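# Fully open incubator outer door and inner glass door

## Task

Swing the incubator's outer door and then the glass door behind it fully open, and make sure both stay open without the robot holding them. No flask may reach the floor, neither door may be slammed open or closed, and the robot must not tip over or finish leaning. When finished, release everything and back away.

## Robot and tools

ROBOT. A Hello Robot Stretch 4 with one arm: an omni-wheel base, a lift riding a mast, an arm that telescopes forward, a three-joint wrist and a two-finger gripper. It stands about 1.6 m tall; the base rim lies within 0.23 m of the base origin. A loose object may occasionally get nudged by something outside the robot's control.

FRAMES. Base frame: origin on the floor below the base centre, x ahead, y to the left, z up. hand_pose is reported in this frame and marks a point between the open fingertips; with all wrist joints at zero its axes line up with the base frame. Its printed position may be slightly wrong. The odometry frame is the base frame as it stood when the scene began.

execute_actions. Argument "actions" is a list holding exactly one action, or empty (then it only reports state and images). Optional "cameras": a list from head_camera, head_left_camera, head_right_camera, wrist_camera, all; omitted, null or ["all"] gives every camera, [] gives none; an unknown name rejects the call. One action may contain "base", "joints" or both, plus optional "pace" and "contact_limits"; alternatively it is just {"end_of_arm": "enable_torque"}, which re-powers any wrist or gripper motor that shut itself off so it holds in place. Motions in one action start together but may finish at different times; no action runs over 15 s.

base: one command only, each a relative offset from where the base last reported itself, never a pose. {"translate_m": d} drives straight, forward positive, -2 to 2 m. {"strafe_m": d} slides sideways without turning, left positive, -2 to 2 m. {"rotate_rad": d} spins in place, counter-clockwise (left) positive, -3.2 to 3.2 rad.

joints: a single object keyed by joint name, each value an absolute target (not an offset). lift_m 0 to 1.2 m; arm_m 0 to 0.55 m extension; wrist_yaw_rad -1.134 to 4.276 (0 ahead, positive left, 3.14 tucked back, above 3.4 the arm may block it); wrist_pitch_rad -1.117 to 4.259 (0 level, 1.57 pointing down); wrist_roll_rad -1.117 to 4.259 (0 puts fingers level; positive turns clockwise as seen from behind the gripper); gripper_m -0.038 to 0.141, the fingertip gap in metres (below 0 the fingers squeeze each other). Done tolerances: lift and arm ±0.004, yaw ±0.02, pitch ±0.05, roll ±0.02, gripper ±0.004. A joint target outside its range is clipped and reported; any other bad value or unknown key rejects the whole call with no motion. Joints or base left out of an action may keep driving toward an earlier target without the statuses showing it.

pace: "slow", "default", "fast" or "max" (default if omitted): base up to 0.1/0.3/0.4/0.6 m/s and 1/2/3/4 rad/s; with lift_m above 0.2 these caps shrink, to 0.3 m/s and 1 rad/s at 1.2. contact_limits: {"arm_m": value} from 0 (gentlest) to 0.75 (firmest), default 0.5; the arm stops when it pushes that hard.

wait: {"seconds": 0 to 10}; commands nothing and returns the same report. zoom_image: {"camera": name, "region": [x0, y0, x1, y1]} in pixels of that camera's latest full image, top-left origin, at most 504 by 504. finished_scene: {"scene": n}, irreversible; it ends the scene after the last command is held and says whether the goal was met.

If a result reports a stop, any later execute_actions, wait or finished_scene calls in that same reply are skipped.

RESULT LINES. "pictures" lists the cameras in image order. joint_positions gives joint values. base_status / joint_status: "done"; "off_target" (resting short, maybe still pushing); "contact_stop_at_<key>" (met something, holds there; in on_its_own, lift, arm or wheels may go slack, a slack lift can sag, slack wheels can roll); "limit_stop_at_<name>"; "time_out"; "torque_fault" (wrist motor went limp, send enable_torque). After any of these stops the old target is dropped. "limit_stop_at_tilt" means a lean over 6 degrees: lift, arm and wheels go slack and ignore commands until it eases. "limit_stop_at_own_body" means a self-collision was blocked; you may move away from the body; it is likely with pitch below -0.2 combined with roll below -0.4 or above 4. on_its_own lists uncommanded behaviour; "held at" is a target, not a position. lidar_m: 12 horizontal distances from the base origin, 30-degree sectors, first straight ahead then counter-clockwise (4th left, 7th behind, 10th right); "-" means nothing seen or closer than 0.25 m; glass and thin legs may be missed. wrist_depth_mm: 7x7 grid of median depths, 100 to 2000 mm, starting top left. base_odometry counts wheel turns (slip included), heading -3.142 to 3.142; if turned_by_wheels and turned_by_imu differ by over about 0.1 rad, a collision or slip occurred. base_tilt in degrees, forward and right positive, with a fixed offset up to about 1.5. motor_effort: percent of maximum, positive toward higher joint values, bracket is the action's peak; for wheel_0, wheel_1, wheel_2 positive turns the base right. Neither gripper_m nor "done" proves a grasp; a firm squeeze shows in gripper effort.

CAMERAS. head_camera tops the mast, facing forward and downward (turn the base to aim it). head_left_camera and head_right_camera are fisheyes beside it, tilted lower, showing base and arm. wrist_camera sits behind the fingers, fingertips near the bottom of its image. Calibration values are given in the session.

ADVICE. Unfold at the start with lift_m 0.4 and wrist_yaw_rad 0 together. Move doors smoothly at modest pace so they are never slammed; nothing with a flask should be knocked to the floor. Avoid hard steady pushes, especially with the gripper high or a high contact limit, which can tip the robot. If fingertips snag on a surface, raise the lift. Finish with both doors resting open on their own, gripper released, robot backed off. Shorter robot motion time is better.

Each tool is called in YAML: its name, and indented under it one key for each argument.

## Session

execute_actions:
  actions: []

Scene clock: 0.00 s.
base_odometry: x=+0.000 y=+0.000 heading=+0.000 (m, m, rad; odometry frame)
turned_by_wheels: +0.000 (rad since the last result)
turned_by_imu: +0.000 (rad since the last result)
base_tilt: forward=-0.2 right=-0.3 (deg)
lidar_m: 1.80 2.63 1.22 1.17 1.24 1.27 1.23 1.34 1.86 2.73 2.90 1.85
base_status: not commanded
joint_positions: lift_m=+0.282 arm_m=-0.003 wrist_yaw_rad=+3.149 wrist_pitch_rad=+0.005 wrist_roll_rad=-0.013 gripper_m=+0.057
joint_status: not commanded
motor_effort: lift_m=+19 arm_m=+0 wrist_yaw_rad=+0 wrist_pitch_rad=-8 wrist_roll_rad=+1 gripper_m=-3 wheel_0=+0 wheel_1=+0 wheel_2=+0 (%)
hand_pose: x=-0.1207 y=+0.0854 z=+0.4593 quat_wxyz=(-0.004, -0.002, -0.007, +1.000) (m; base frame)
wrist_depth_mm: - 138 1366 1397 1336 1366 1366 / - 124 1366 1397 1366 1336 1366 / - 126 181 1430 1366 1308 1366 / 122 138 1366 1336 1366 1366 1397 / 1366 1366 1397 1366 1366 1336 1336 / 1397 1397 195 1366 202 1336 1366 / 1098 1042 1138 150 1098 1182 1182
pictures: head_camera, head_left_camera, head_right_camera, wrist_camera
Images, in order (width x height): head_camera 420x560, head_left_camera 420x672, head_right_camera 420x672, wrist_camera 616x392.

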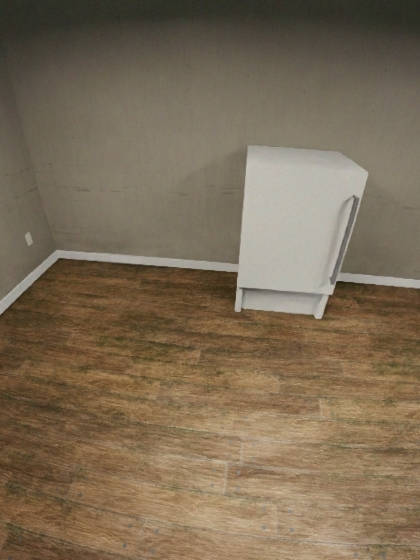

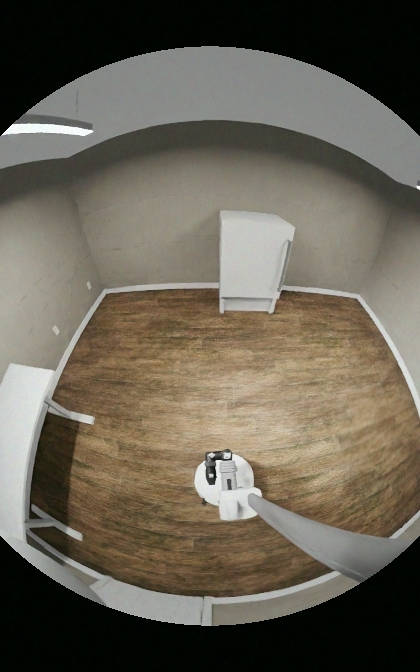

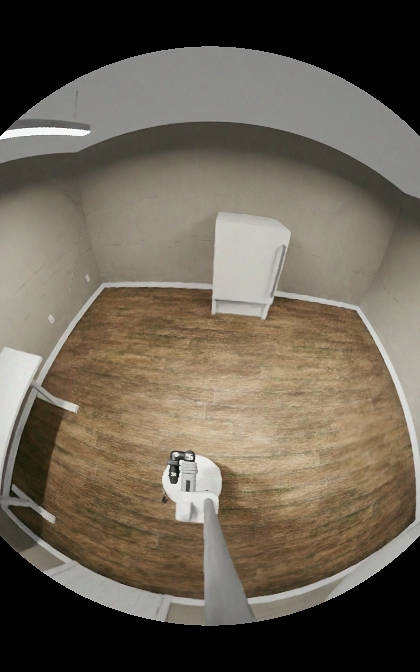

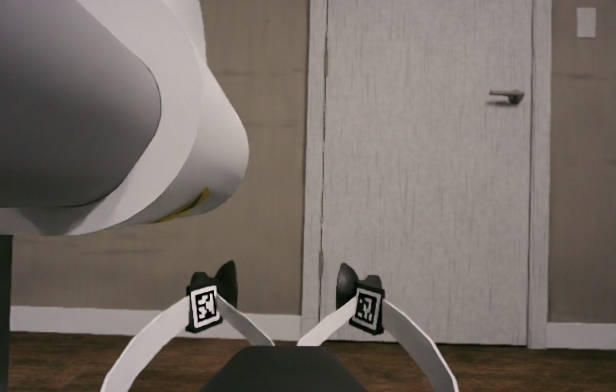

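zoom_image:
  camera: "head_camera"
  region: [200, 120, 400, 340]

Region (200, 120, 400, 340) of head_camera's 420x560 image, scaled by 2.291, with more detail than that image has; it fills the left 458 columns of this view, and the rest is white.

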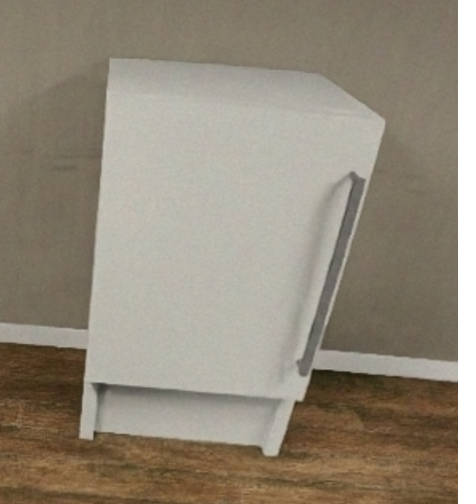

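execute_actions:
  actions:
    - {"base": {"translate_m": 0.9}, "joints": {"lift_m": 0.5, "wrist_yaw_rad": 0, "gripper_m": 0.12}, "pace": "fast"}
  cameras: ["head_camera", "wrist_camera"]

Scene clock: 4.37 s.
base_odometry: x=+0.900 y=+0.000 heading=+0.000 (m, m, rad; odometry frame)
turned_by_wheels: +0.000 (rad since the last result)
turned_by_imu: -0.003 (rad since the last result)
base_tilt: forward=-0.3 right=-0.4 (deg)
lidar_m: 0.91 1.68 1.98 1.26 1.22 1.71 2.14 2.28 2.86 2.80 2.11 0.92
base_status: done
joint_positions: lift_m=+0.500 arm_m=-0.003 wrist_yaw_rad=+0.000 wrist_pitch_rad=+0.005 wrist_roll_rad=-0.013 gripper_m=+0.120
joint_status: all done
motor_effort: lift_m=+22(25) arm_m=+0(0) wrist_yaw_rad=-1(8) wrist_pitch_rad=-7(8) wrist_roll_rad=+2(2) gripper_m=-2(3) wheel_0=-1(6) wheel_1=+0(3) wheel_2=+1(11) (%)
hand_pose: x=+0.4569 y=-0.0873 z=+0.6766 quat_wxyz=(+1.000, -0.007, +0.002, +0.000) (m; base frame)
wrist_depth_mm: 1430 1397 1366 699 699 683 699 / 1397 1366 1366 691 691 691 699 / 1336 1366 1336 691 699 676 691 / 1366 1397 1397 707 683 683 699 / 1336 1366 1366 691 691 699 683 / 1366 206 1336 691 203 691 683 / 1336 1308 1336 144 683 691 691
pictures: head_camera, wrist_camera
camera_calibration (this result's frames):
wrist_camera: T_world_to_cam=[[-0.0437868, -0.998378, 0.036379, -0.0996462], [0.0128189, -0.0369724, -0.999234, 0.72349], [0.998959, -0.043287, 0.014417, -0.240616], [0, 0, 0, 1]] pos_world=[0.226728, -0.083151, 0.73003]
Images, in order (width x height): head_camera 420x560, wrist_camera 616x392.

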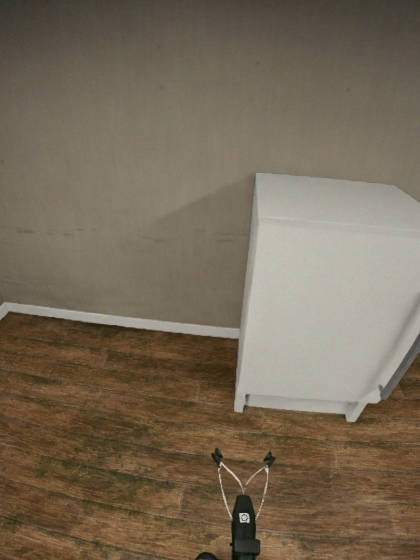

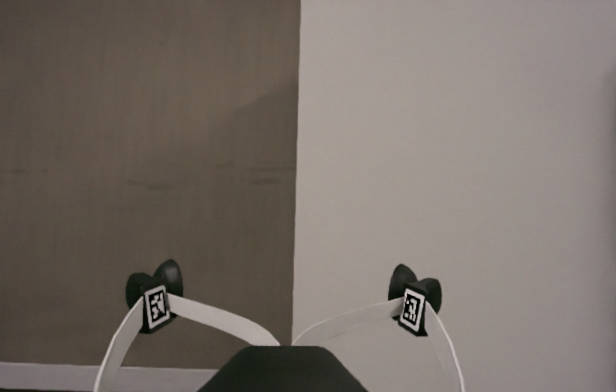

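execute_actions:
  actions:
    - {"base": {"strafe_m": -0.66}, "pace": "fast"}
  cameras: ["head_camera", "wrist_camera"]

Scene clock: 7.40 s.
base_odometry: x=+0.900 y=-0.660 heading=+0.000 (m, m, rad; odometry frame)
turned_by_wheels: +0.000 (rad since the last result)
turned_by_imu: +0.001 (rad since the last result)
base_tilt: forward=-0.2 right=-0.3 (deg)
lidar_m: 0.80 0.92 2.34 1.86 1.91 2.24 2.20 2.32 2.18 2.13 2.07 1.57
base_status: done
joint_positions: lift_m=+0.500 arm_m=-0.003 wrist_yaw_rad=+0.000 wrist_pitch_rad=+0.005 wrist_roll_rad=-0.013 gripper_m=+0.120
joint_status: not commanded
motor_effort: lift_m=+22(22) arm_m=+0(1) wrist_yaw_rad=+0(1) wrist_pitch_rad=-7(8) wrist_roll_rad=+2(1) gripper_m=-3(2) wheel_0=-1(9) wheel_1=+1(12) wheel_2=+0(1) (%)
hand_pose: x=+0.4569 y=-0.0874 z=+0.6766 quat_wxyz=(+1.000, -0.007, +0.002, +0.000) (m; base frame)
wrist_depth_mm: 654 647 661 654 1336 1308 1336 / 661 654 661 654 1308 1308 1336 / 661 654 661 654 1366 1308 1308 / 661 654 654 654 1308 1336 1336 / 654 640 654 654 1281 1336 1308 / 654 206 654 654 203 1308 1308 / 647 647 647 144 1336 1308 1336
pictures: head_camera, wrist_camera
camera_calibration (this result's frames):
wrist_camera: T_world_to_cam=[[-0.0440245, -0.998368, 0.036379, -0.0996072], [0.0128101, -0.0369755, -0.999234, 0.723518], [0.998948, -0.0435247, 0.014417, -0.240614], [0, 0, 0, 1]] pos_world=[0.226708, -0.0831649, 0.730056]
Images, in order (width x height): head_camera 420x560, wrist_camera 616x392.

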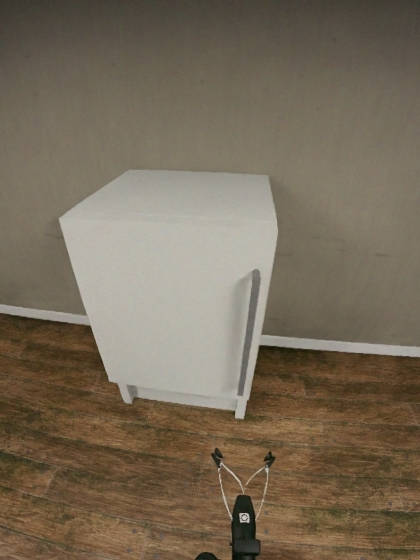

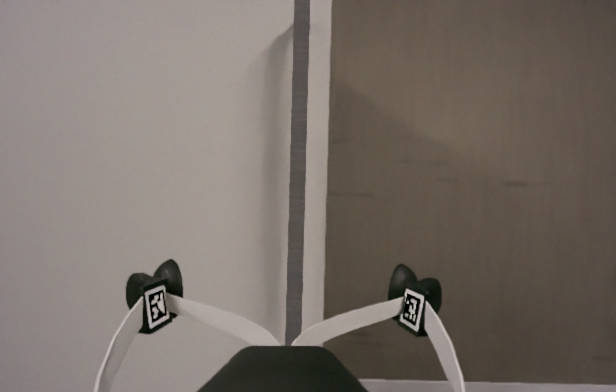

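execute_actions:
  actions:
    - {"joints": {"arm_m": 0.30}}
  cameras: ["head_camera", "wrist_camera"]

Scene clock: 10.23 s.
base_odometry: x=+0.900 y=-0.660 heading=+0.000 (m, m, rad; odometry frame)
turned_by_wheels: +0.000 (rad since the last result)
turned_by_imu: +0.000 (rad since the last result)
base_tilt: forward=-0.2 right=-0.3 (deg)
lidar_m: 0.79 0.92 2.33 1.86 1.90 2.25 2.20 2.31 2.20 2.13 2.06 1.57
base_status: not commanded
joint_positions: lift_m=+0.500 arm_m=+0.299 wrist_yaw_rad=+0.000 wrist_pitch_rad=+0.005 wrist_roll_rad=-0.013 gripper_m=+0.120
joint_status: all done
motor_effort: lift_m=+22(22) arm_m=+6(9) wrist_yaw_rad=-1(0) wrist_pitch_rad=-8(7) wrist_roll_rad=+2(2) gripper_m=-1(0) wheel_0=-1(1) wheel_1=+0(0) wheel_2=+0(0) (%)
hand_pose: x=+0.7582 y=-0.0874 z=+0.6766 quat_wxyz=(+1.000, -0.007, +0.002, +0.000) (m; base frame)
wrist_depth_mm: 353 353 351 351 1008 1008 1025 / 353 353 351 351 1025 1025 1008 / 353 349 355 351 1025 991 1025 / 353 355 351 351 1025 1008 1025 / 353 353 347 351 1008 1008 1008 / 351 206 351 353 204 1025 1008 / 351 355 351 144 1042 1025 1025
pictures: head_camera, wrist_camera
camera_calibration (this result's frames):
wrist_camera: T_world_to_cam=[[-0.0439947, -0.998369, 0.0363761, -0.0863506], [0.0128839, -0.0369753, -0.999233, 0.719621], [0.998949, -0.0434923, 0.0144896, -0.541736], [0, 0, 0, 1]] pos_world=[0.528096, -0.083163, 0.73006]
Images, in order (width x height): head_camera 420x560, wrist_camera 616x392.

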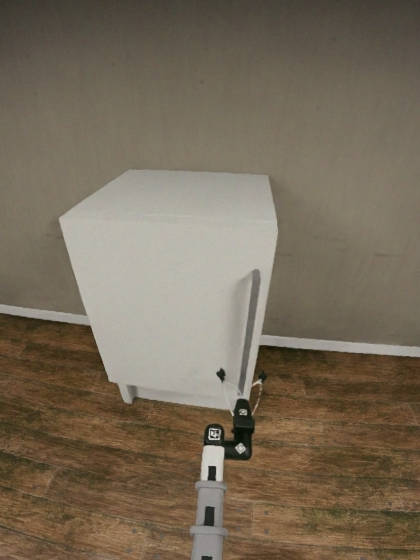

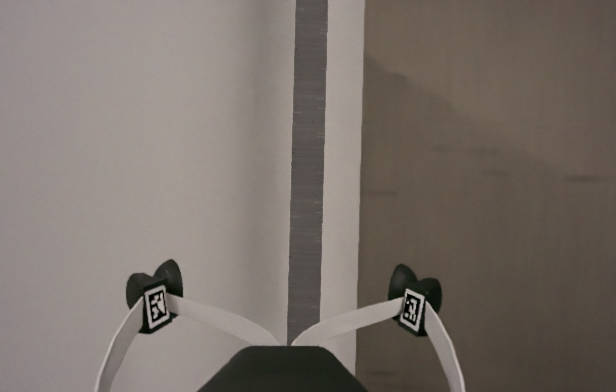

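execute_actions:
  actions:
    - {"base": {"strafe_m": -0.013}, "joints": {"arm_m": 0.365}, "pace": "slow"}
  cameras: ["wrist_camera"]

execute_actions:
  actions:
    - {"joints": {"gripper_m": 0.0}}
  cameras: ["head_camera", "wrist_camera"]

Scene clock: 12.40 s.
base_odometry: x=+0.900 y=-0.673 heading=+0.000 (m, m, rad; odometry frame)
turned_by_wheels: +0.000 (rad since the last result)
turned_by_imu: +0.000 (rad since the last result)
base_tilt: forward=-0.2 right=-0.3 (deg)
lidar_m: 0.80 0.92 2.33 1.87 1.92 2.27 2.20 2.33 2.18 2.12 2.06 1.57
base_status: done
joint_positions: lift_m=+0.500 arm_m=+0.364 wrist_yaw_rad=+0.000 wrist_pitch_rad=+0.005 wrist_roll_rad=-0.013 gripper_m=+0.120
joint_status: all done
motor_effort: lift_m=+21(21) arm_m=+7(9) wrist_yaw_rad=-1(0) wrist_pitch_rad=-8(8) wrist_roll_rad=+2(1) gripper_m=-1(3) wheel_0=+2(4) wheel_1=-3(7) wheel_2=+0(0) (%)
hand_pose: x=+0.8232 y=-0.0874 z=+0.6766 quat_wxyz=(+1.000, -0.007, +0.002, +0.000) (m; base frame)
wrist_depth_mm: 287 286 286 287 946 960 946 / 287 287 287 287 946 960 946 / 287 287 287 286 946 960 931 / 286 289 286 216 960 960 946 / 286 286 286 216 976 931 960 / 287 205 285 215 204 960 946 / 287 286 286 144 960 946 946
pictures: wrist_camera
camera_calibration (this result's frames):
wrist_camera: T_world_to_cam=[[-0.0440078, -0.998369, 0.036376, -0.0834846], [0.0128834, -0.0369754, -0.999233, 0.718784], [0.998948, -0.0435054, 0.0144896, -0.606652], [0, 0, 0, 1]] pos_world=[0.593079, -0.0831637, 0.73006]
Images, in order (width x height): wrist_camera 616x392.

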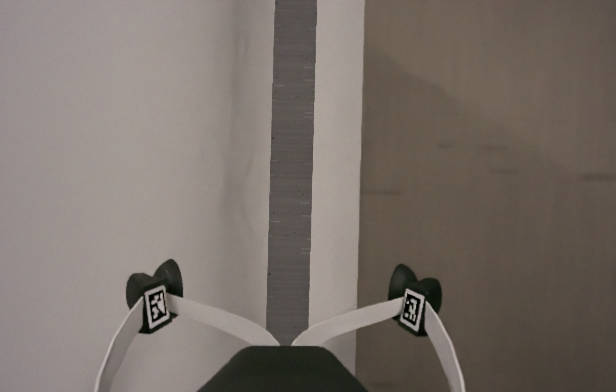

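Scene clock: 14.47 s.
base_odometry: x=+0.900 y=-0.673 heading=+0.000 (m, m, rad; odometry frame)
turned_by_wheels: +0.000 (rad since the last result)
turned_by_imu: +0.000 (rad since the last result)
base_tilt: forward=-0.1 right=-0.3 (deg)
lidar_m: 0.80 0.91 2.34 1.86 1.93 2.25 2.19 2.33 2.17 2.12 2.05 1.59
base_status: not commanded
joint_positions: lift_m=+0.500 arm_m=+0.365 wrist_yaw_rad=+0.003 wrist_pitch_rad=+0.005 wrist_roll_rad=-0.013 gripper_m=+0.001
joint_status: all done
motor_effort: lift_m=+22(22) arm_m=+2(6) wrist_yaw_rad=-8(9) wrist_pitch_rad=-8(8) wrist_roll_rad=+1(1) gripper_m=-20(20) wheel_0=+0(2) wheel_1=-3(3) wheel_2=+2(2) (%)
hand_pose: x=+0.8243 y=-0.0866 z=+0.6765 quat_wxyz=(+1.000, -0.007, +0.003, +0.001) (m; base frame)
wrist_depth_mm: 285 286 285 286 960 960 946 / 287 286 285 286 976 960 960 / 286 286 283 285 946 946 946 / 286 285 283 213 960 946 946 / 285 286 285 213 946 960 946 / 286 283 187 213 946 946 946 / 285 285 285 213 960 960 946
pictures: head_camera, wrist_camera
camera_calibration (this result's frames):
wrist_camera: T_world_to_cam=[[-0.041137, -0.998491, 0.0363906, -0.0849967], [0.012657, -0.0369393, -0.999237, 0.718898], [0.999073, -0.0406451, 0.0141575, -0.607294], [0, 0, 0, 1]] pos_world=[0.594136, -0.0829963, 0.730041]
Images, in order (width x height): head_camera 420x560, wrist_camera 616x392.

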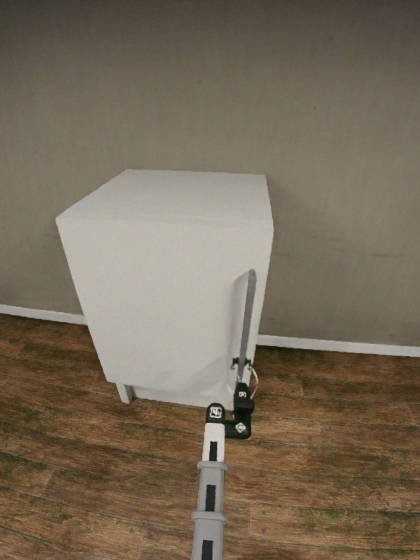

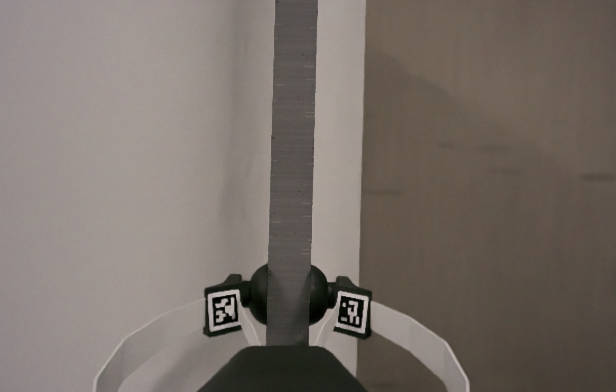

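execute_actions:
  actions:
    - {"joints": {"arm_m": 0.28}, "pace": "slow"}
  cameras: ["head_camera", "wrist_camera"]

Scene clock: 16.73 s.
base_odometry: x=+0.900 y=-0.673 heading=+0.000 (m, m, rad; odometry frame)
turned_by_wheels: +0.000 (rad since the last result)
turned_by_imu: +0.000 (rad since the last result)
base_tilt: forward=-0.2 right=-0.3 (deg)
lidar_m: 0.79 0.91 2.31 1.88 1.92 2.26 2.20 2.32 2.17 2.12 2.07 1.56
base_status: not commanded
joint_positions: lift_m=+0.500 arm_m=+0.281 wrist_yaw_rad=+0.000 wrist_pitch_rad=+0.005 wrist_roll_rad=-0.013 gripper_m=+0.000
joint_status: all done
motor_effort: lift_m=+21(21) arm_m=-7(16) wrist_yaw_rad=+0(10) wrist_pitch_rad=-8(9) wrist_roll_rad=+2(2) gripper_m=-5(21) wheel_0=+1(1) wheel_1=-1(3) wheel_2=+0(3) (%)
hand_pose: x=+0.7406 y=-0.0874 z=+0.6766 quat_wxyz=(+1.000, -0.007, +0.003, +0.000) (m; base frame)
wrist_depth_mm: 373 370 370 370 1025 1042 1042 / 368 370 370 368 1042 1025 1025 / 370 368 368 370 1042 1042 1025 / 370 368 370 368 1025 1008 1025 / 373 368 370 368 1025 1042 1025 / 370 370 188 204 1042 1042 1042 / 370 368 368 332 603 1042 1025
pictures: head_camera, wrist_camera
camera_calibration (this result's frames):
wrist_camera: T_world_to_cam=[[-0.0441193, -0.998363, 0.0363867, -0.0870792], [0.0126353, -0.0369769, -0.999236, 0.719964], [0.998946, -0.0436258, 0.014246, -0.523912], [0, 0, 0, 1]] pos_world=[0.510422, -0.0831708, 0.730046]
Images, in order (width x height): head_camera 420x560, wrist_camera 616x392.

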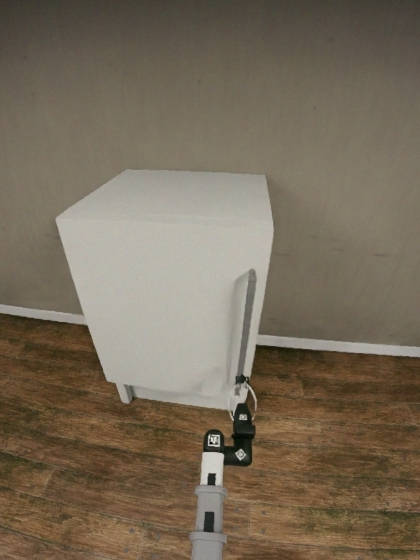

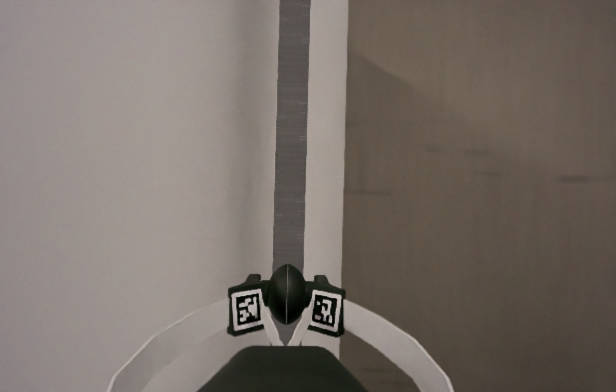

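execute_actions:
  actions:
    - {"joints": {"gripper_m": 0.09}}
  cameras: []

execute_actions:
  actions:
    - {"joints": {"arm_m": 0.39}, "contact_limits": {"arm_m": 0.2}}
  cameras: ["wrist_camera"]

execute_actions:
  actions:
    - {"joints": {"gripper_m": -0.035}}
  cameras: ["head_camera", "wrist_camera"]

Scene clock: 18.80 s.
base_odometry: x=+0.900 y=-0.673 heading=+0.000 (m, m, rad; odometry frame)
turned_by_wheels: +0.000 (rad since the last result)
turned_by_imu: +0.000 (rad since the last result)
base_tilt: forward=-0.2 right=-0.3 (deg)
lidar_m: 0.79 0.92 2.33 1.89 1.91 2.25 2.19 2.32 2.18 2.12 2.07 1.58
base_status: not commanded
joint_positions: lift_m=+0.500 arm_m=+0.281 wrist_yaw_rad=+0.000 wrist_pitch_rad=+0.005 wrist_roll_rad=-0.013 gripper_m=+0.090
joint_status: all done
motor_effort: lift_m=+22(21) arm_m=-7(7) wrist_yaw_rad=+0(0) wrist_pitch_rad=-8(8) wrist_roll_rad=+1(2) gripper_m=-2(3) wheel_0=+1(1) wheel_1=-1(1) wheel_2=+0(0) (%)
hand_pose: x=+0.7406 y=-0.0874 z=+0.6766 quat_wxyz=(+1.000, -0.007, +0.003, +0.000) (m; base frame)
wrist_depth_mm: 370 368 373 368 1042 1042 1025 / 370 368 368 370 1042 1025 1042 / 370 368 368 368 1025 1025 1042 / 368 370 368 370 1025 1042 1025 / 368 370 368 368 1042 1042 1042 / 368 368 214 368 206 1042 1025 / 370 368 368 147 1042 1060 1042
pictures: none
No camera images: the call's "cameras" was empty. Leave "cameras" out to get every camera's image.

Scene clock: 20.13 s.
base_odometry: x=+0.900 y=-0.673 heading=+0.000 (m, m, rad; odometry frame)
turned_by_wheels: +0.000 (rad since the last result)
turned_by_imu: +0.000 (rad since the last result)
base_tilt: forward=-0.4 right=-0.3 (deg)
lidar_m: 0.79 0.92 2.34 1.86 1.93 2.26 2.20 2.31 2.19 2.12 2.07 1.58
base_status: not commanded
joint_positions: lift_m=+0.500 arm_m=+0.389 wrist_yaw_rad=+0.000 wrist_pitch_rad=+0.005 wrist_roll_rad=-0.013 gripper_m=+0.090
joint_status: all done
motor_effort: lift_m=+22(22) arm_m=+6(8) wrist_yaw_rad=+0(0) wrist_pitch_rad=-8(8) wrist_roll_rad=+2(1) gripper_m=-2(2) wheel_0=+1(1) wheel_1=-1(1) wheel_2=-1(0) (%)
contact_limits: arm_m 0.2
hand_pose: x=+0.8483 y=-0.0874 z=+0.6766 quat_wxyz=(+1.000, -0.007, +0.002, +0.000) (m; base frame)
wrist_depth_mm: 263 262 262 259 931 917 946 / 262 260 262 191 946 931 917 / 263 262 262 191 917 917 946 / 262 260 262 191 917 917 931 / 260 260 259 191 917 931 931 / 260 260 215 190 205 946 931 / 260 262 259 147 917 917 917
pictures: wrist_camera
camera_calibration (this result's frames):
wrist_camera: T_world_to_cam=[[-0.0440094, -0.998368, 0.0363806, -0.0823855], [0.0127774, -0.0369754, -0.999234, 0.718522], [0.998949, -0.0435109, 0.0143838, -0.63158], [0, 0, 0, 1]] pos_world=[0.61811, -0.0831641, 0.730054]
Images, in order (width x height): wrist_camera 616x392.

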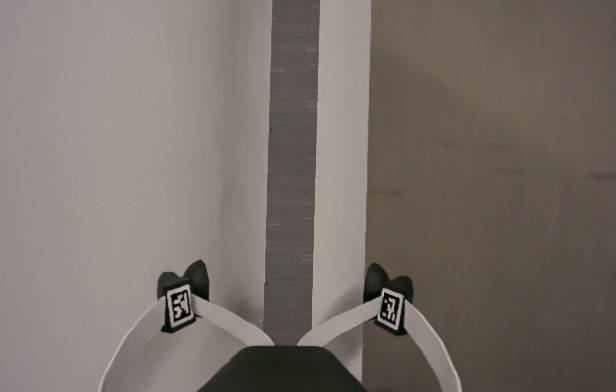

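Scene clock: 22.07 s.
base_odometry: x=+0.900 y=-0.673 heading=+0.000 (m, m, rad; odometry frame)
turned_by_wheels: +0.000 (rad since the last result)
turned_by_imu: +0.000 (rad since the last result)
base_tilt: forward=-0.3 right=-0.4 (deg)
lidar_m: 0.77 0.91 2.36 1.87 1.93 2.27 2.19 2.33 2.17 2.12 2.07 1.58
base_status: not commanded
joint_positions: lift_m=+0.500 arm_m=+0.390 wrist_yaw_rad=+0.000 wrist_pitch_rad=+0.005 wrist_roll_rad=-0.013 gripper_m=-0.034
joint_status: all done
motor_effort: lift_m=+22(22) arm_m=+1(6) wrist_yaw_rad=-1(9) wrist_pitch_rad=-8(8) wrist_roll_rad=+2(0) gripper_m=-20(21) wheel_0=+0(1) wheel_1=-2(2) wheel_2=-1(2) (%)
hand_pose: x=+0.8493 y=-0.0873 z=+0.6766 quat_wxyz=(+1.000, -0.007, +0.002, +0.000) (m; base frame)
wrist_depth_mm: 253 250 250 178 917 931 946 / 252 250 249 178 917 931 917 / 252 251 250 178 917 931 931 / 252 250 250 177 917 917 931 / 251 250 249 177 917 917 931 / 251 249 179 177 186 917 931 / 251 249 249 177 931 931 904
pictures: head_camera, wrist_camera
camera_calibration (this result's frames):
wrist_camera: T_world_to_cam=[[-0.043653, -0.998384, 0.0363784, -0.0825399], [0.0128431, -0.0369709, -0.999234, 0.718472], [0.998964, -0.0431524, 0.0144362, -0.632623], [0, 0, 0, 1]] pos_world=[0.619137, -0.0831431, 0.730057]
Images, in order (width x height): head_camera 420x560, wrist_camera 616x392.

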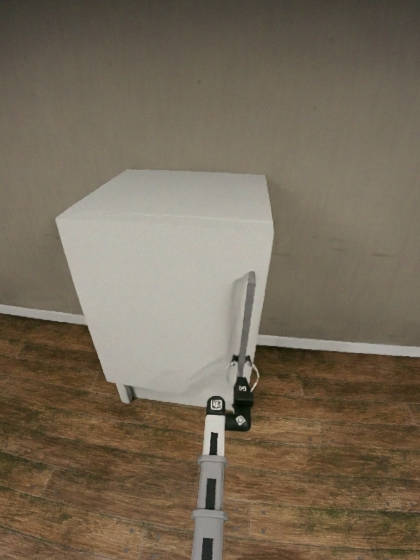

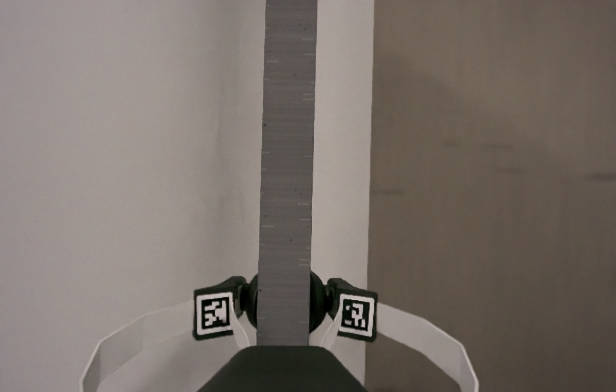

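execute_actions:
  actions:
    - {"joints": {"arm_m": 0.28}, "base": {"strafe_m": 0.012}, "pace": "slow"}
  cameras: ["head_camera", "wrist_camera"]

Scene clock: 24.60 s.
base_odometry: x=+0.900 y=-0.661 heading=+0.001 (m, m, rad; odometry frame)
turned_by_wheels: +0.002 (rad since the last result)
turned_by_imu: +0.002 (rad since the last result)
base_tilt: forward=-0.3 right=-0.3 (deg)
lidar_m: 0.65 0.83 2.34 1.86 1.92 2.26 2.20 2.33 2.18 2.14 2.06 1.58
base_status: done
joint_positions: lift_m=+0.500 arm_m=+0.281 wrist_yaw_rad=+0.016 wrist_pitch_rad=+0.005 wrist_roll_rad=-0.013 gripper_m=-0.034
joint_status: all done
on_its_own: wrist_yaw_rad is at rest, and its effort (-45) is outside its rest range (-13 to +13)
motor_effort: lift_m=+22(22) arm_m=-8(11) wrist_yaw_rad=-45(45) wrist_pitch_rad=-8(8) wrist_roll_rad=+2(1) gripper_m=-21(22) wheel_0=+10(10) wheel_1=+3(2) wheel_2=+9(9) (%)
hand_pose: x=+0.7422 y=-0.0829 z=+0.6765 quat_wxyz=(+1.000, -0.007, +0.003, +0.008) (m; base frame)
wrist_depth_mm: 287 271 256 234 1025 1060 1008 / 287 271 254 235 1025 1025 1008 / 287 268 254 235 1042 1008 1008 / 287 271 253 235 1025 1042 1008 / 287 268 254 235 1008 1042 1008 / 286 266 175 186 1025 1008 1008 / 285 264 254 171 237 1008 991
pictures: head_camera, wrist_camera
camera_calibration (this result's frames):
wrist_camera: T_world_to_cam=[[-0.0283042, -0.998937, 0.0363925, -0.0942244], [0.0131235, -0.0367753, -0.999237, 0.71974], [0.999513, -0.027805, 0.0141505, -0.524393], [0, 0, 0, 1]] pos_world=[0.512025, -0.0822364, 0.73004]
Images, in order (width x height): head_camera 420x560, wrist_camera 616x392.

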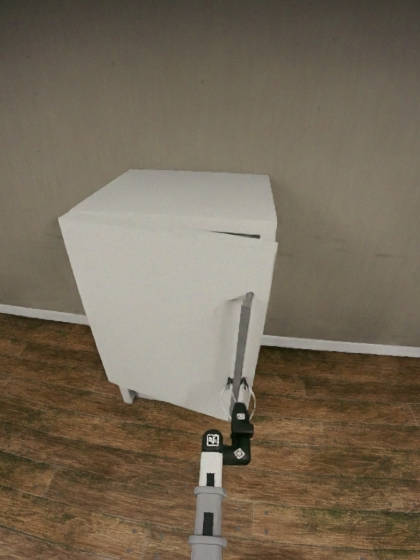

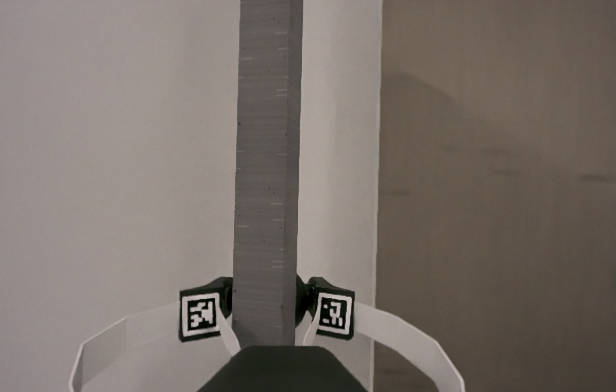

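execute_actions:
  actions:
    - {"joints": {"arm_m": 0.22}, "base": {"strafe_m": 0.05}, "pace": "slow"}
  cameras: ["head_camera", "wrist_camera"]

Scene clock: 28.80 s.
base_odometry: x=+0.900 y=-0.611 heading=+0.001 (m, m, rad; odometry frame)
turned_by_wheels: +0.000 (rad since the last result)
turned_by_imu: -0.001 (rad since the last result)
base_tilt: forward=-0.2 right=-0.4 (deg)
lidar_m: 0.60 0.83 2.35 1.79 1.86 2.26 2.20 2.31 2.24 2.19 2.07 1.56
base_status: done
joint_positions: lift_m=+0.500 arm_m=+0.221 wrist_yaw_rad=-0.001 wrist_pitch_rad=+0.005 wrist_roll_rad=-0.013 gripper_m=-0.035
joint_status: all done
motor_effort: lift_m=+21(22) arm_m=-7(3) wrist_yaw_rad=+3(46) wrist_pitch_rad=-8(9) wrist_roll_rad=+1(2) gripper_m=-18(21) wheel_0=-2(7) wheel_1=+1(10) wheel_2=-2(11) (%)
hand_pose: x=+0.6805 y=-0.0877 z=+0.6765 quat_wxyz=(+1.000, -0.007, +0.003, +0.000) (m; base frame)
wrist_depth_mm: 314 286 264 175 233 1118 1098 / 314 285 262 174 233 1098 1118 / 312 285 259 175 231 1098 1118 / 312 282 262 176 232 1078 1078 / 310 283 260 178 234 1078 1060 / 307 283 179 180 185 1078 1098 / 310 271 264 170 230 1098 1118
pictures: head_camera, wrist_camera
camera_calibration (this result's frames):
wrist_camera: T_world_to_cam=[[-0.0449595, -0.998326, 0.0363936, -0.0894025], [0.0124452, -0.0369873, -0.999238, 0.720798], [0.998911, -0.0444723, 0.0140873, -0.463835], [0, 0, 0, 1]] pos_world=[0.45034, -0.0832202, 0.730037]
Images, in order (width x height): head_camera 420x560, wrist_camera 616x392.

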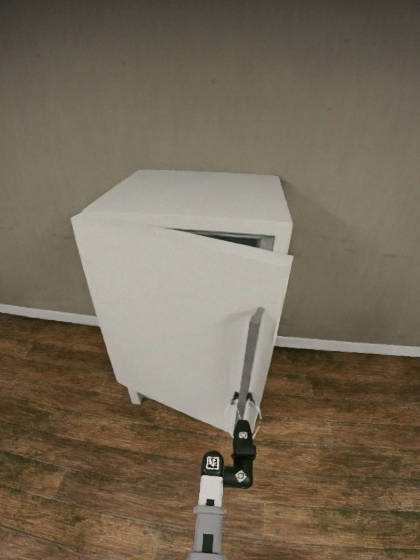

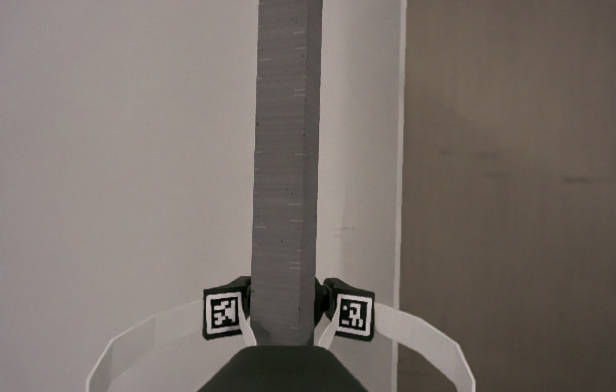

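execute_actions:
  actions:
    - {"joints": {"arm_m": 0.13, "wrist_yaw_rad": -0.1}, "base": {"strafe_m": 0.088}, "pace": "slow"}
  cameras: ["head_camera", "wrist_camera"]

Scene clock: 31.37 s.
base_odometry: x=+0.900 y=-0.523 heading=+0.001 (m, m, rad; odometry frame)
turned_by_wheels: +0.000 (rad since the last result)
turned_by_imu: +0.000 (rad since the last result)
base_tilt: forward=-0.3 right=-0.3 (deg)
lidar_m: 0.52 0.81 2.35 1.73 1.75 2.25 2.19 2.31 2.34 2.28 2.09 0.58
base_status: done
joint_positions: lift_m=+0.500 arm_m=+0.131 wrist_yaw_rad=-0.099 wrist_pitch_rad=+0.006 wrist_roll_rad=-0.013 gripper_m=-0.035
joint_status: all done
motor_effort: lift_m=+22(22) arm_m=-7(11) wrist_yaw_rad=-2(62) wrist_pitch_rad=-10(10) wrist_roll_rad=+1(1) gripper_m=-17(20) wheel_0=+0(7) wheel_1=+1(12) wheel_2=+0(11) (%)
hand_pose: x=+0.5806 y=-0.1155 z=+0.6763 quat_wxyz=(+0.999, -0.007, +0.003, -0.049) (m; base frame)
wrist_depth_mm: 343 303 268 174 228 1281 1308 / 342 301 267 174 227 1255 1281 / 343 301 270 174 227 1281 1308 / 342 298 268 176 229 1255 1308 / 342 297 266 177 228 1229 1281 / 342 297 178 177 222 1255 1281 / 338 282 271 168 221 1281 1308
pictures: head_camera, wrist_camera
camera_calibration (this result's frames):
wrist_camera: T_world_to_cam=[[-0.142527, -0.989121, 0.0364209, -0.0639855], [0.00815774, -0.0379692, -0.999246, 0.723217], [0.989757, -0.142122, 0.0134806, -0.370836], [0, 0, 0, 1]] pos_world=[0.352018, -0.0885334, 0.730001]
Images, in order (width x height): head_camera 420x560, wrist_camera 616x392.

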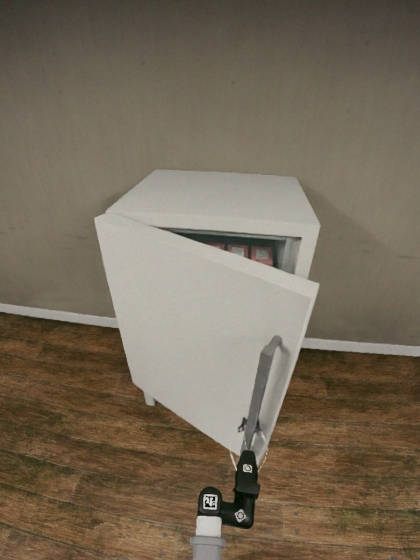

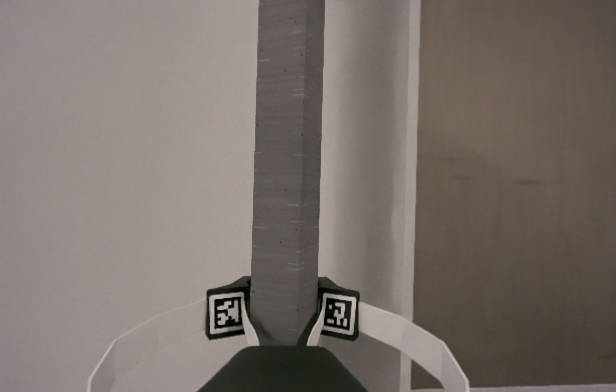

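execute_actions:
  actions:
    - {"joints": {"arm_m": 0.04, "wrist_yaw_rad": -0.15}, "base": {"strafe_m": 0.101}, "pace": "slow"}
  cameras: ["head_camera", "wrist_camera"]

Scene clock: 33.87 s.
base_odometry: x=+0.900 y=-0.422 heading=+0.002 (m, m, rad; odometry frame)
turned_by_wheels: +0.000 (rad since the last result)
turned_by_imu: +0.001 (rad since the last result)
base_tilt: forward=-0.3 right=-0.4 (deg)
lidar_m: 0.43 0.83 2.37 1.64 1.65 2.21 2.17 2.29 2.43 2.38 2.07 0.44
base_status: done
joint_positions: lift_m=+0.500 arm_m=+0.041 wrist_yaw_rad=-0.146 wrist_pitch_rad=+0.006 wrist_roll_rad=-0.013 gripper_m=-0.034
joint_status: all done
motor_effort: lift_m=+22(22) arm_m=-7(8) wrist_yaw_rad=-11(38) wrist_pitch_rad=-11(13) wrist_roll_rad=+1(1) gripper_m=-18(19) wheel_0=-1(1) wheel_1=+2(8) wheel_2=+1(7) (%)
hand_pose: x=+0.4849 y=-0.1285 z=+0.6763 quat_wxyz=(+0.997, -0.006, +0.003, -0.073) (m; base frame)
wrist_depth_mm: 433 342 286 174 216 1366 1464 / 433 343 283 175 216 1430 1464 / 427 340 283 176 214 1366 1430 / 424 340 281 177 213 1397 1464 / 424 336 281 178 217 1430 1464 / 421 336 176 178 213 1366 1499 / 415 307 287 166 209 1430 1464
pictures: head_camera, wrist_camera
camera_calibration (this result's frames):
wrist_camera: T_world_to_cam=[[-0.189085, -0.981285, 0.036431, -0.0669264], [0.00614008, -0.038281, -0.999248, 0.724381], [0.981942, -0.188719, 0.0132635, -0.28004], [0, 0, 0, 1]] pos_world=[0.257881, -0.0907927, 0.729989]
Images, in order (width x height): head_camera 420x560, wrist_camera 616x392.

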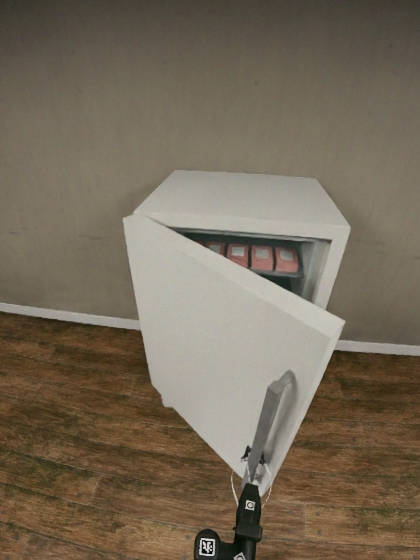

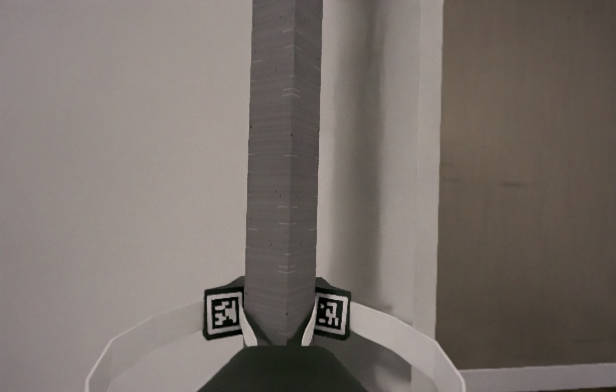

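execute_actions:
  actions:
    - {"joints": {"gripper_m": 0.07}}
  cameras: ["wrist_camera"]

execute_actions:
  actions:
    - {"base": {"translate_m": -0.15}}
  cameras: ["head_camera", "wrist_camera"]

Scene clock: 36.17 s.
base_odometry: x=+0.900 y=-0.422 heading=+0.002 (m, m, rad; odometry frame)
turned_by_wheels: +0.000 (rad since the last result)
turned_by_imu: +0.000 (rad since the last result)
base_tilt: forward=-0.3 right=-0.3 (deg)
lidar_m: 0.54 0.84 2.36 1.64 1.67 2.20 2.18 2.28 2.43 2.37 2.09 0.46
base_status: not commanded
joint_positions: lift_m=+0.500 arm_m=+0.041 wrist_yaw_rad=-0.150 wrist_pitch_rad=+0.005 wrist_roll_rad=-0.013 gripper_m=+0.070
joint_status: all done
motor_effort: lift_m=+22(22) arm_m=-6(7) wrist_yaw_rad=-1(11) wrist_pitch_rad=-8(11) wrist_roll_rad=+2(2) gripper_m=-2(18) wheel_0=+0(1) wheel_1=+2(2) wheel_2=+1(2) (%)
hand_pose: x=+0.4842 y=-0.1294 z=+0.6765 quat_wxyz=(+0.997, -0.006, +0.003, -0.075) (m; base frame)
wrist_depth_mm: 452 375 322 203 246 1430 1464 / 455 375 319 202 249 1397 1464 / 445 370 317 202 250 1430 1464 / 445 370 317 201 250 1397 1499 / 442 370 309 201 249 1430 1464 / 442 364 197 199 218 1430 1464 / 439 349 322 148 245 1430 1430
pictures: wrist_camera
camera_calibration (this result's frames):
wrist_camera: T_world_to_cam=[[-0.19238, -0.980645, 0.0363944, -0.0662477], [0.00682445, -0.0384232, -0.999238, 0.72423], [0.981297, -0.191985, 0.0140842, -0.280229], [0, 0, 0, 1]] pos_world=[0.2573, -0.0909378, 0.730036]
Images, in order (width x height): wrist_camera 616x392.

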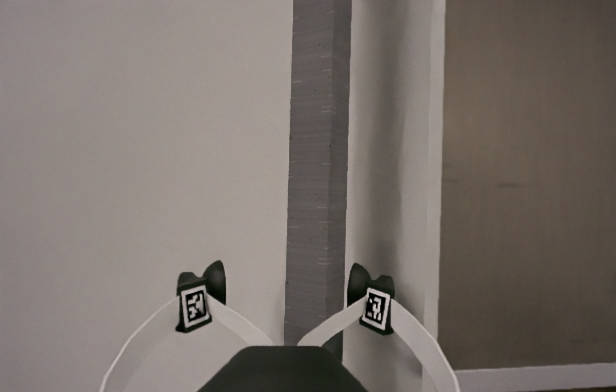

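Scene clock: 38.00 s.
base_odometry: x=+0.750 y=-0.422 heading=+0.001 (m, m, rad; odometry frame)
turned_by_wheels: +0.000 (rad since the last result)
turned_by_imu: +0.000 (rad since the last result)
base_tilt: forward=-0.3 right=-0.4 (deg)
lidar_m: 0.61 1.07 2.40 1.61 1.68 2.05 2.02 2.14 2.42 2.36 2.28 0.63
base_status: done
joint_positions: lift_m=+0.500 arm_m=+0.041 wrist_yaw_rad=-0.150 wrist_pitch_rad=+0.005 wrist_roll_rad=-0.013 gripper_m=+0.070
joint_status: not commanded
motor_effort: lift_m=+22(21) arm_m=-6(6) wrist_yaw_rad=-1(1) wrist_pitch_rad=-8(9) wrist_roll_rad=+1(2) gripper_m=-4(3) wheel_0=-2(4) wheel_1=-2(11) wheel_2=+0(9) (%)
hand_pose: x=+0.4842 y=-0.1295 z=+0.6765 quat_wxyz=(+0.997, -0.006, +0.003, -0.075) (m; base frame)
wrist_depth_mm: 676 544 469 392 1499 1618 1661 / 661 549 469 387 1499 1618 1661 / 668 549 466 389 1537 1618 1618 / 661 549 466 382 1499 1576 1618 / 647 544 455 387 1499 1576 1618 / 654 544 197 359 218 1537 1618 / 647 512 473 147 1537 1576 1618
pictures: head_camera, wrist_camera
camera_calibration (this result's frames):
wrist_camera: T_world_to_cam=[[-0.19258, -0.980606, 0.0363922, -0.0662037], [0.00686379, -0.0384316, -0.999238, 0.724222], [0.981257, -0.192184, 0.0141318, -0.280253], [0, 0, 0, 1]] pos_world=[0.257279, -0.0909467, 0.730039]
Images, in order (width x height): head_camera 420x560, wrist_camera 616x392.

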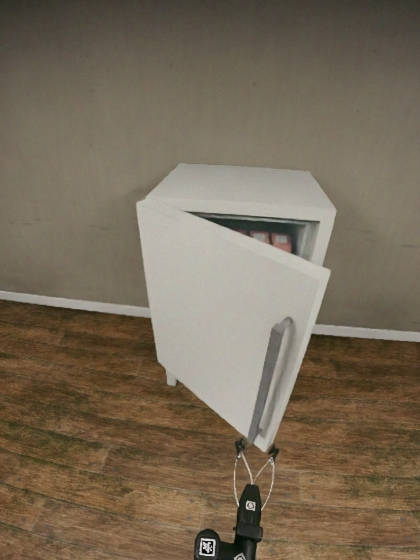

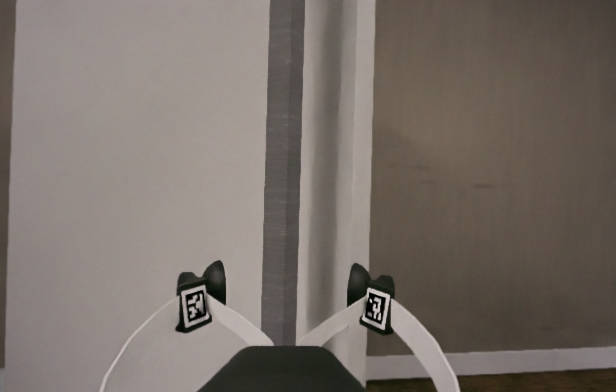

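execute_actions:
  actions:
    - {"base": {"strafe_m": -0.27}, "joints": {"wrist_yaw_rad": 0, "gripper_m": 0.0}, "pace": "fast"}
  cameras: ["head_camera", "wrist_camera"]

Scene clock: 40.10 s.
base_odometry: x=+0.750 y=-0.692 heading=+0.001 (m, m, rad; odometry frame)
turned_by_wheels: +0.000 (rad since the last result)
turned_by_imu: +0.000 (rad since the last result)
base_tilt: forward=-0.3 right=-0.3 (deg)
lidar_m: 0.60 0.77 2.56 1.87 1.95 2.12 2.05 2.15 2.14 2.09 2.21 1.73
base_status: done
joint_positions: lift_m=+0.500 arm_m=+0.041 wrist_yaw_rad=+0.000 wrist_pitch_rad=+0.005 wrist_roll_rad=-0.013 gripper_m=+0.000
joint_status: all done
motor_effort: lift_m=+21(22) arm_m=-6(6) wrist_yaw_rad=-1(4) wrist_pitch_rad=-8(8) wrist_roll_rad=+1(2) gripper_m=-6(3) wheel_0=-3(12) wheel_1=+0(11) wheel_2=+1(0) (%)
hand_pose: x=+0.5004 y=-0.0874 z=+0.6766 quat_wxyz=(+1.000, -0.007, +0.003, +0.000) (m; base frame)
wrist_depth_mm: 427 366 831 878 1397 1430 1430 / 330 366 1008 1182 1397 1464 1397 / 329 368 1336 1336 1430 1397 1397 / 418 364 1308 1042 1397 1430 1430 / 410 364 931 1397 1430 1430 1430 / 410 364 187 204 1430 1397 1397 / 407 359 854 831 778 1430 1397
pictures: head_camera, wrist_camera
camera_calibration (this result's frames):
wrist_camera: T_world_to_cam=[[-0.0441632, -0.998361, 0.0363889, -0.0976652], [0.0125959, -0.036978, -0.999237, 0.723015], [0.998945, -0.0436712, 0.0142083, -0.28403], [0, 0, 0, 1]] pos_world=[0.27031, -0.0831734, 0.730053]
Images, in order (width x height): head_camera 420x560, wrist_camera 616x392.

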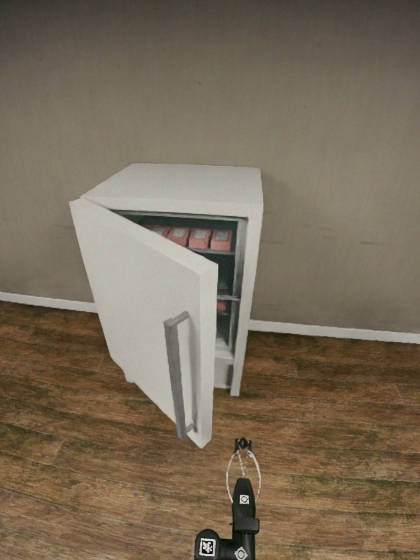

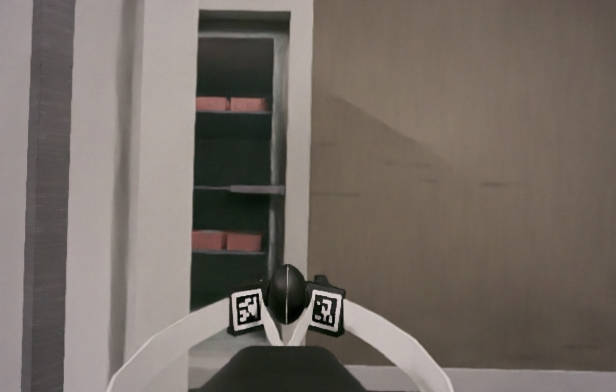

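execute_actions:
  actions:
    - {"joints": {"arm_m": 0.36}, "pace": "fast"}
  cameras: ["head_camera", "wrist_camera"]

execute_actions:
  actions:
    - {"base": {"strafe_m": 0.3}, "joints": {"arm_m": 0.22}, "pace": "slow"}
  cameras: ["head_camera", "wrist_camera"]

Scene clock: 42.47 s.
base_odometry: x=+0.750 y=-0.692 heading=+0.001 (m, m, rad; odometry frame)
turned_by_wheels: +0.000 (rad since the last result)
turned_by_imu: +0.000 (rad since the last result)
base_tilt: forward=-0.4 right=-0.3 (deg)
lidar_m: 0.59 0.78 2.56 1.88 1.97 2.09 2.05 2.14 2.12 2.10 2.22 1.72
base_status: not commanded
joint_positions: lift_m=+0.500 arm_m=+0.359 wrist_yaw_rad=+0.000 wrist_pitch_rad=+0.005 wrist_roll_rad=-0.013 gripper_m=+0.000
joint_status: all done
motor_effort: lift_m=+21(21) arm_m=+6(3) wrist_yaw_rad=-1(1) wrist_pitch_rad=-7(8) wrist_roll_rad=+2(1) gripper_m=-7(6) wheel_0=-2(2) wheel_1=+0(0) wheel_2=+1(1) (%)
hand_pose: x=+0.8183 y=-0.0874 z=+0.6766 quat_wxyz=(+1.000, -0.007, +0.002, +0.000) (m; base frame)
wrist_depth_mm: 759 788 778 554 1098 1098 1118 / 699 691 668 554 1118 1098 1098 / 798 1008 1008 549 1098 1098 1078 / 798 991 1008 549 1098 1118 1098 / 615 615 654 554 1118 1118 1098 / 842 991 187 204 1078 1098 1098 / 732 647 750 496 627 1098 1138
pictures: head_camera, wrist_camera
camera_calibration (this result's frames):
wrist_camera: T_world_to_cam=[[-0.0438924, -0.998374, 0.0363757, -0.0837633], [0.0129052, -0.0369744, -0.999233, 0.718846], [0.998953, -0.0433893, 0.0145071, -0.601731], [0, 0, 0, 1]] pos_world=[0.588148, -0.0831569, 0.730071]
Images, in order (width x height): head_camera 420x560, wrist_camera 616x392.

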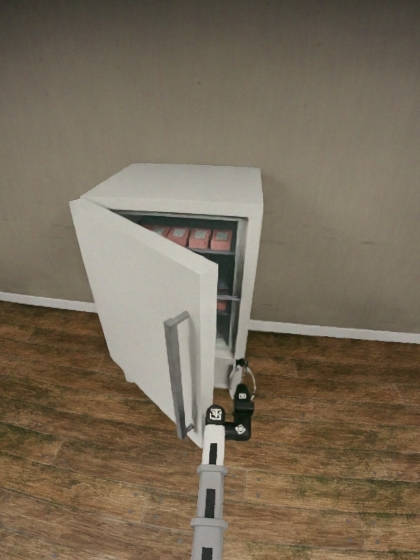

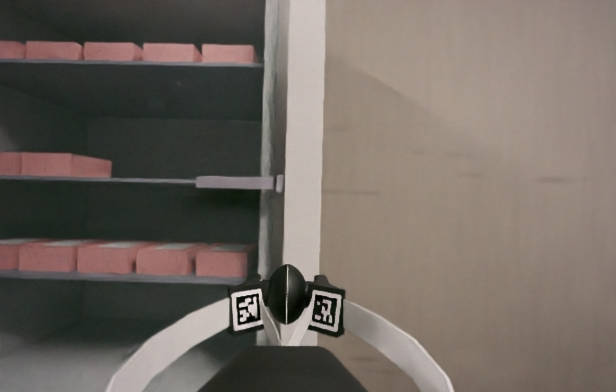

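Scene clock: 46.60 s.
base_odometry: x=+0.750 y=-0.392 heading=+0.001 (m, m, rad; odometry frame)
turned_by_wheels: +0.000 (rad since the last result)
turned_by_imu: -0.002 (rad since the last result)
base_tilt: forward=-0.2 right=-0.2 (deg)
lidar_m: 0.43 1.01 2.38 1.59 1.65 2.04 2.03 2.13 2.46 2.40 2.29 1.10
base_status: done
joint_positions: lift_m=+0.500 arm_m=+0.221 wrist_yaw_rad=+0.000 wrist_pitch_rad=+0.005 wrist_roll_rad=-0.013 gripper_m=+0.000
joint_status: all done
motor_effort: lift_m=+21(21) arm_m=-6(4) wrist_yaw_rad=+1(25) wrist_pitch_rad=-7(8) wrist_roll_rad=+1(2) gripper_m=-7(9) wheel_0=-2(11) wheel_1=+0(7) wheel_2=+1(6) (%)
hand_pose: x=+0.6805 y=-0.0875 z=+0.6766 quat_wxyz=(+1.000, -0.007, +0.002, +0.000) (m; base frame)
wrist_depth_mm: 168 715 831 820 759 1255 1205 / 174 707 842 831 809 1255 1281 / 160 715 1118 1138 904 1281 1255 / 164 707 1042 1160 904 1229 1281 / 169 715 778 809 759 1255 1281 / 173 707 187 204 707 1281 1255 / 177 668 732 798 433 1229 1281
pictures: head_camera, wrist_camera
camera_calibration (this result's frames):
wrist_camera: T_world_to_cam=[[-0.0443557, -0.998353, 0.0363752, -0.0896266], [0.0129015, -0.0369805, -0.999233, 0.720624], [0.998932, -0.0438524, 0.0145205, -0.464149], [0, 0, 0, 1]] pos_world=[0.450381, -0.083184, 0.730071]
Images, in order (width x height): head_camera 420x560, wrist_camera 616x392.

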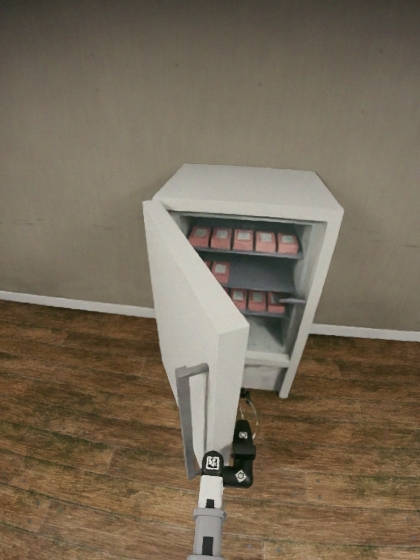

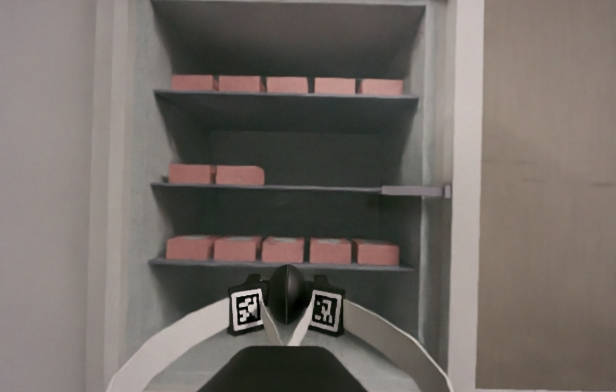

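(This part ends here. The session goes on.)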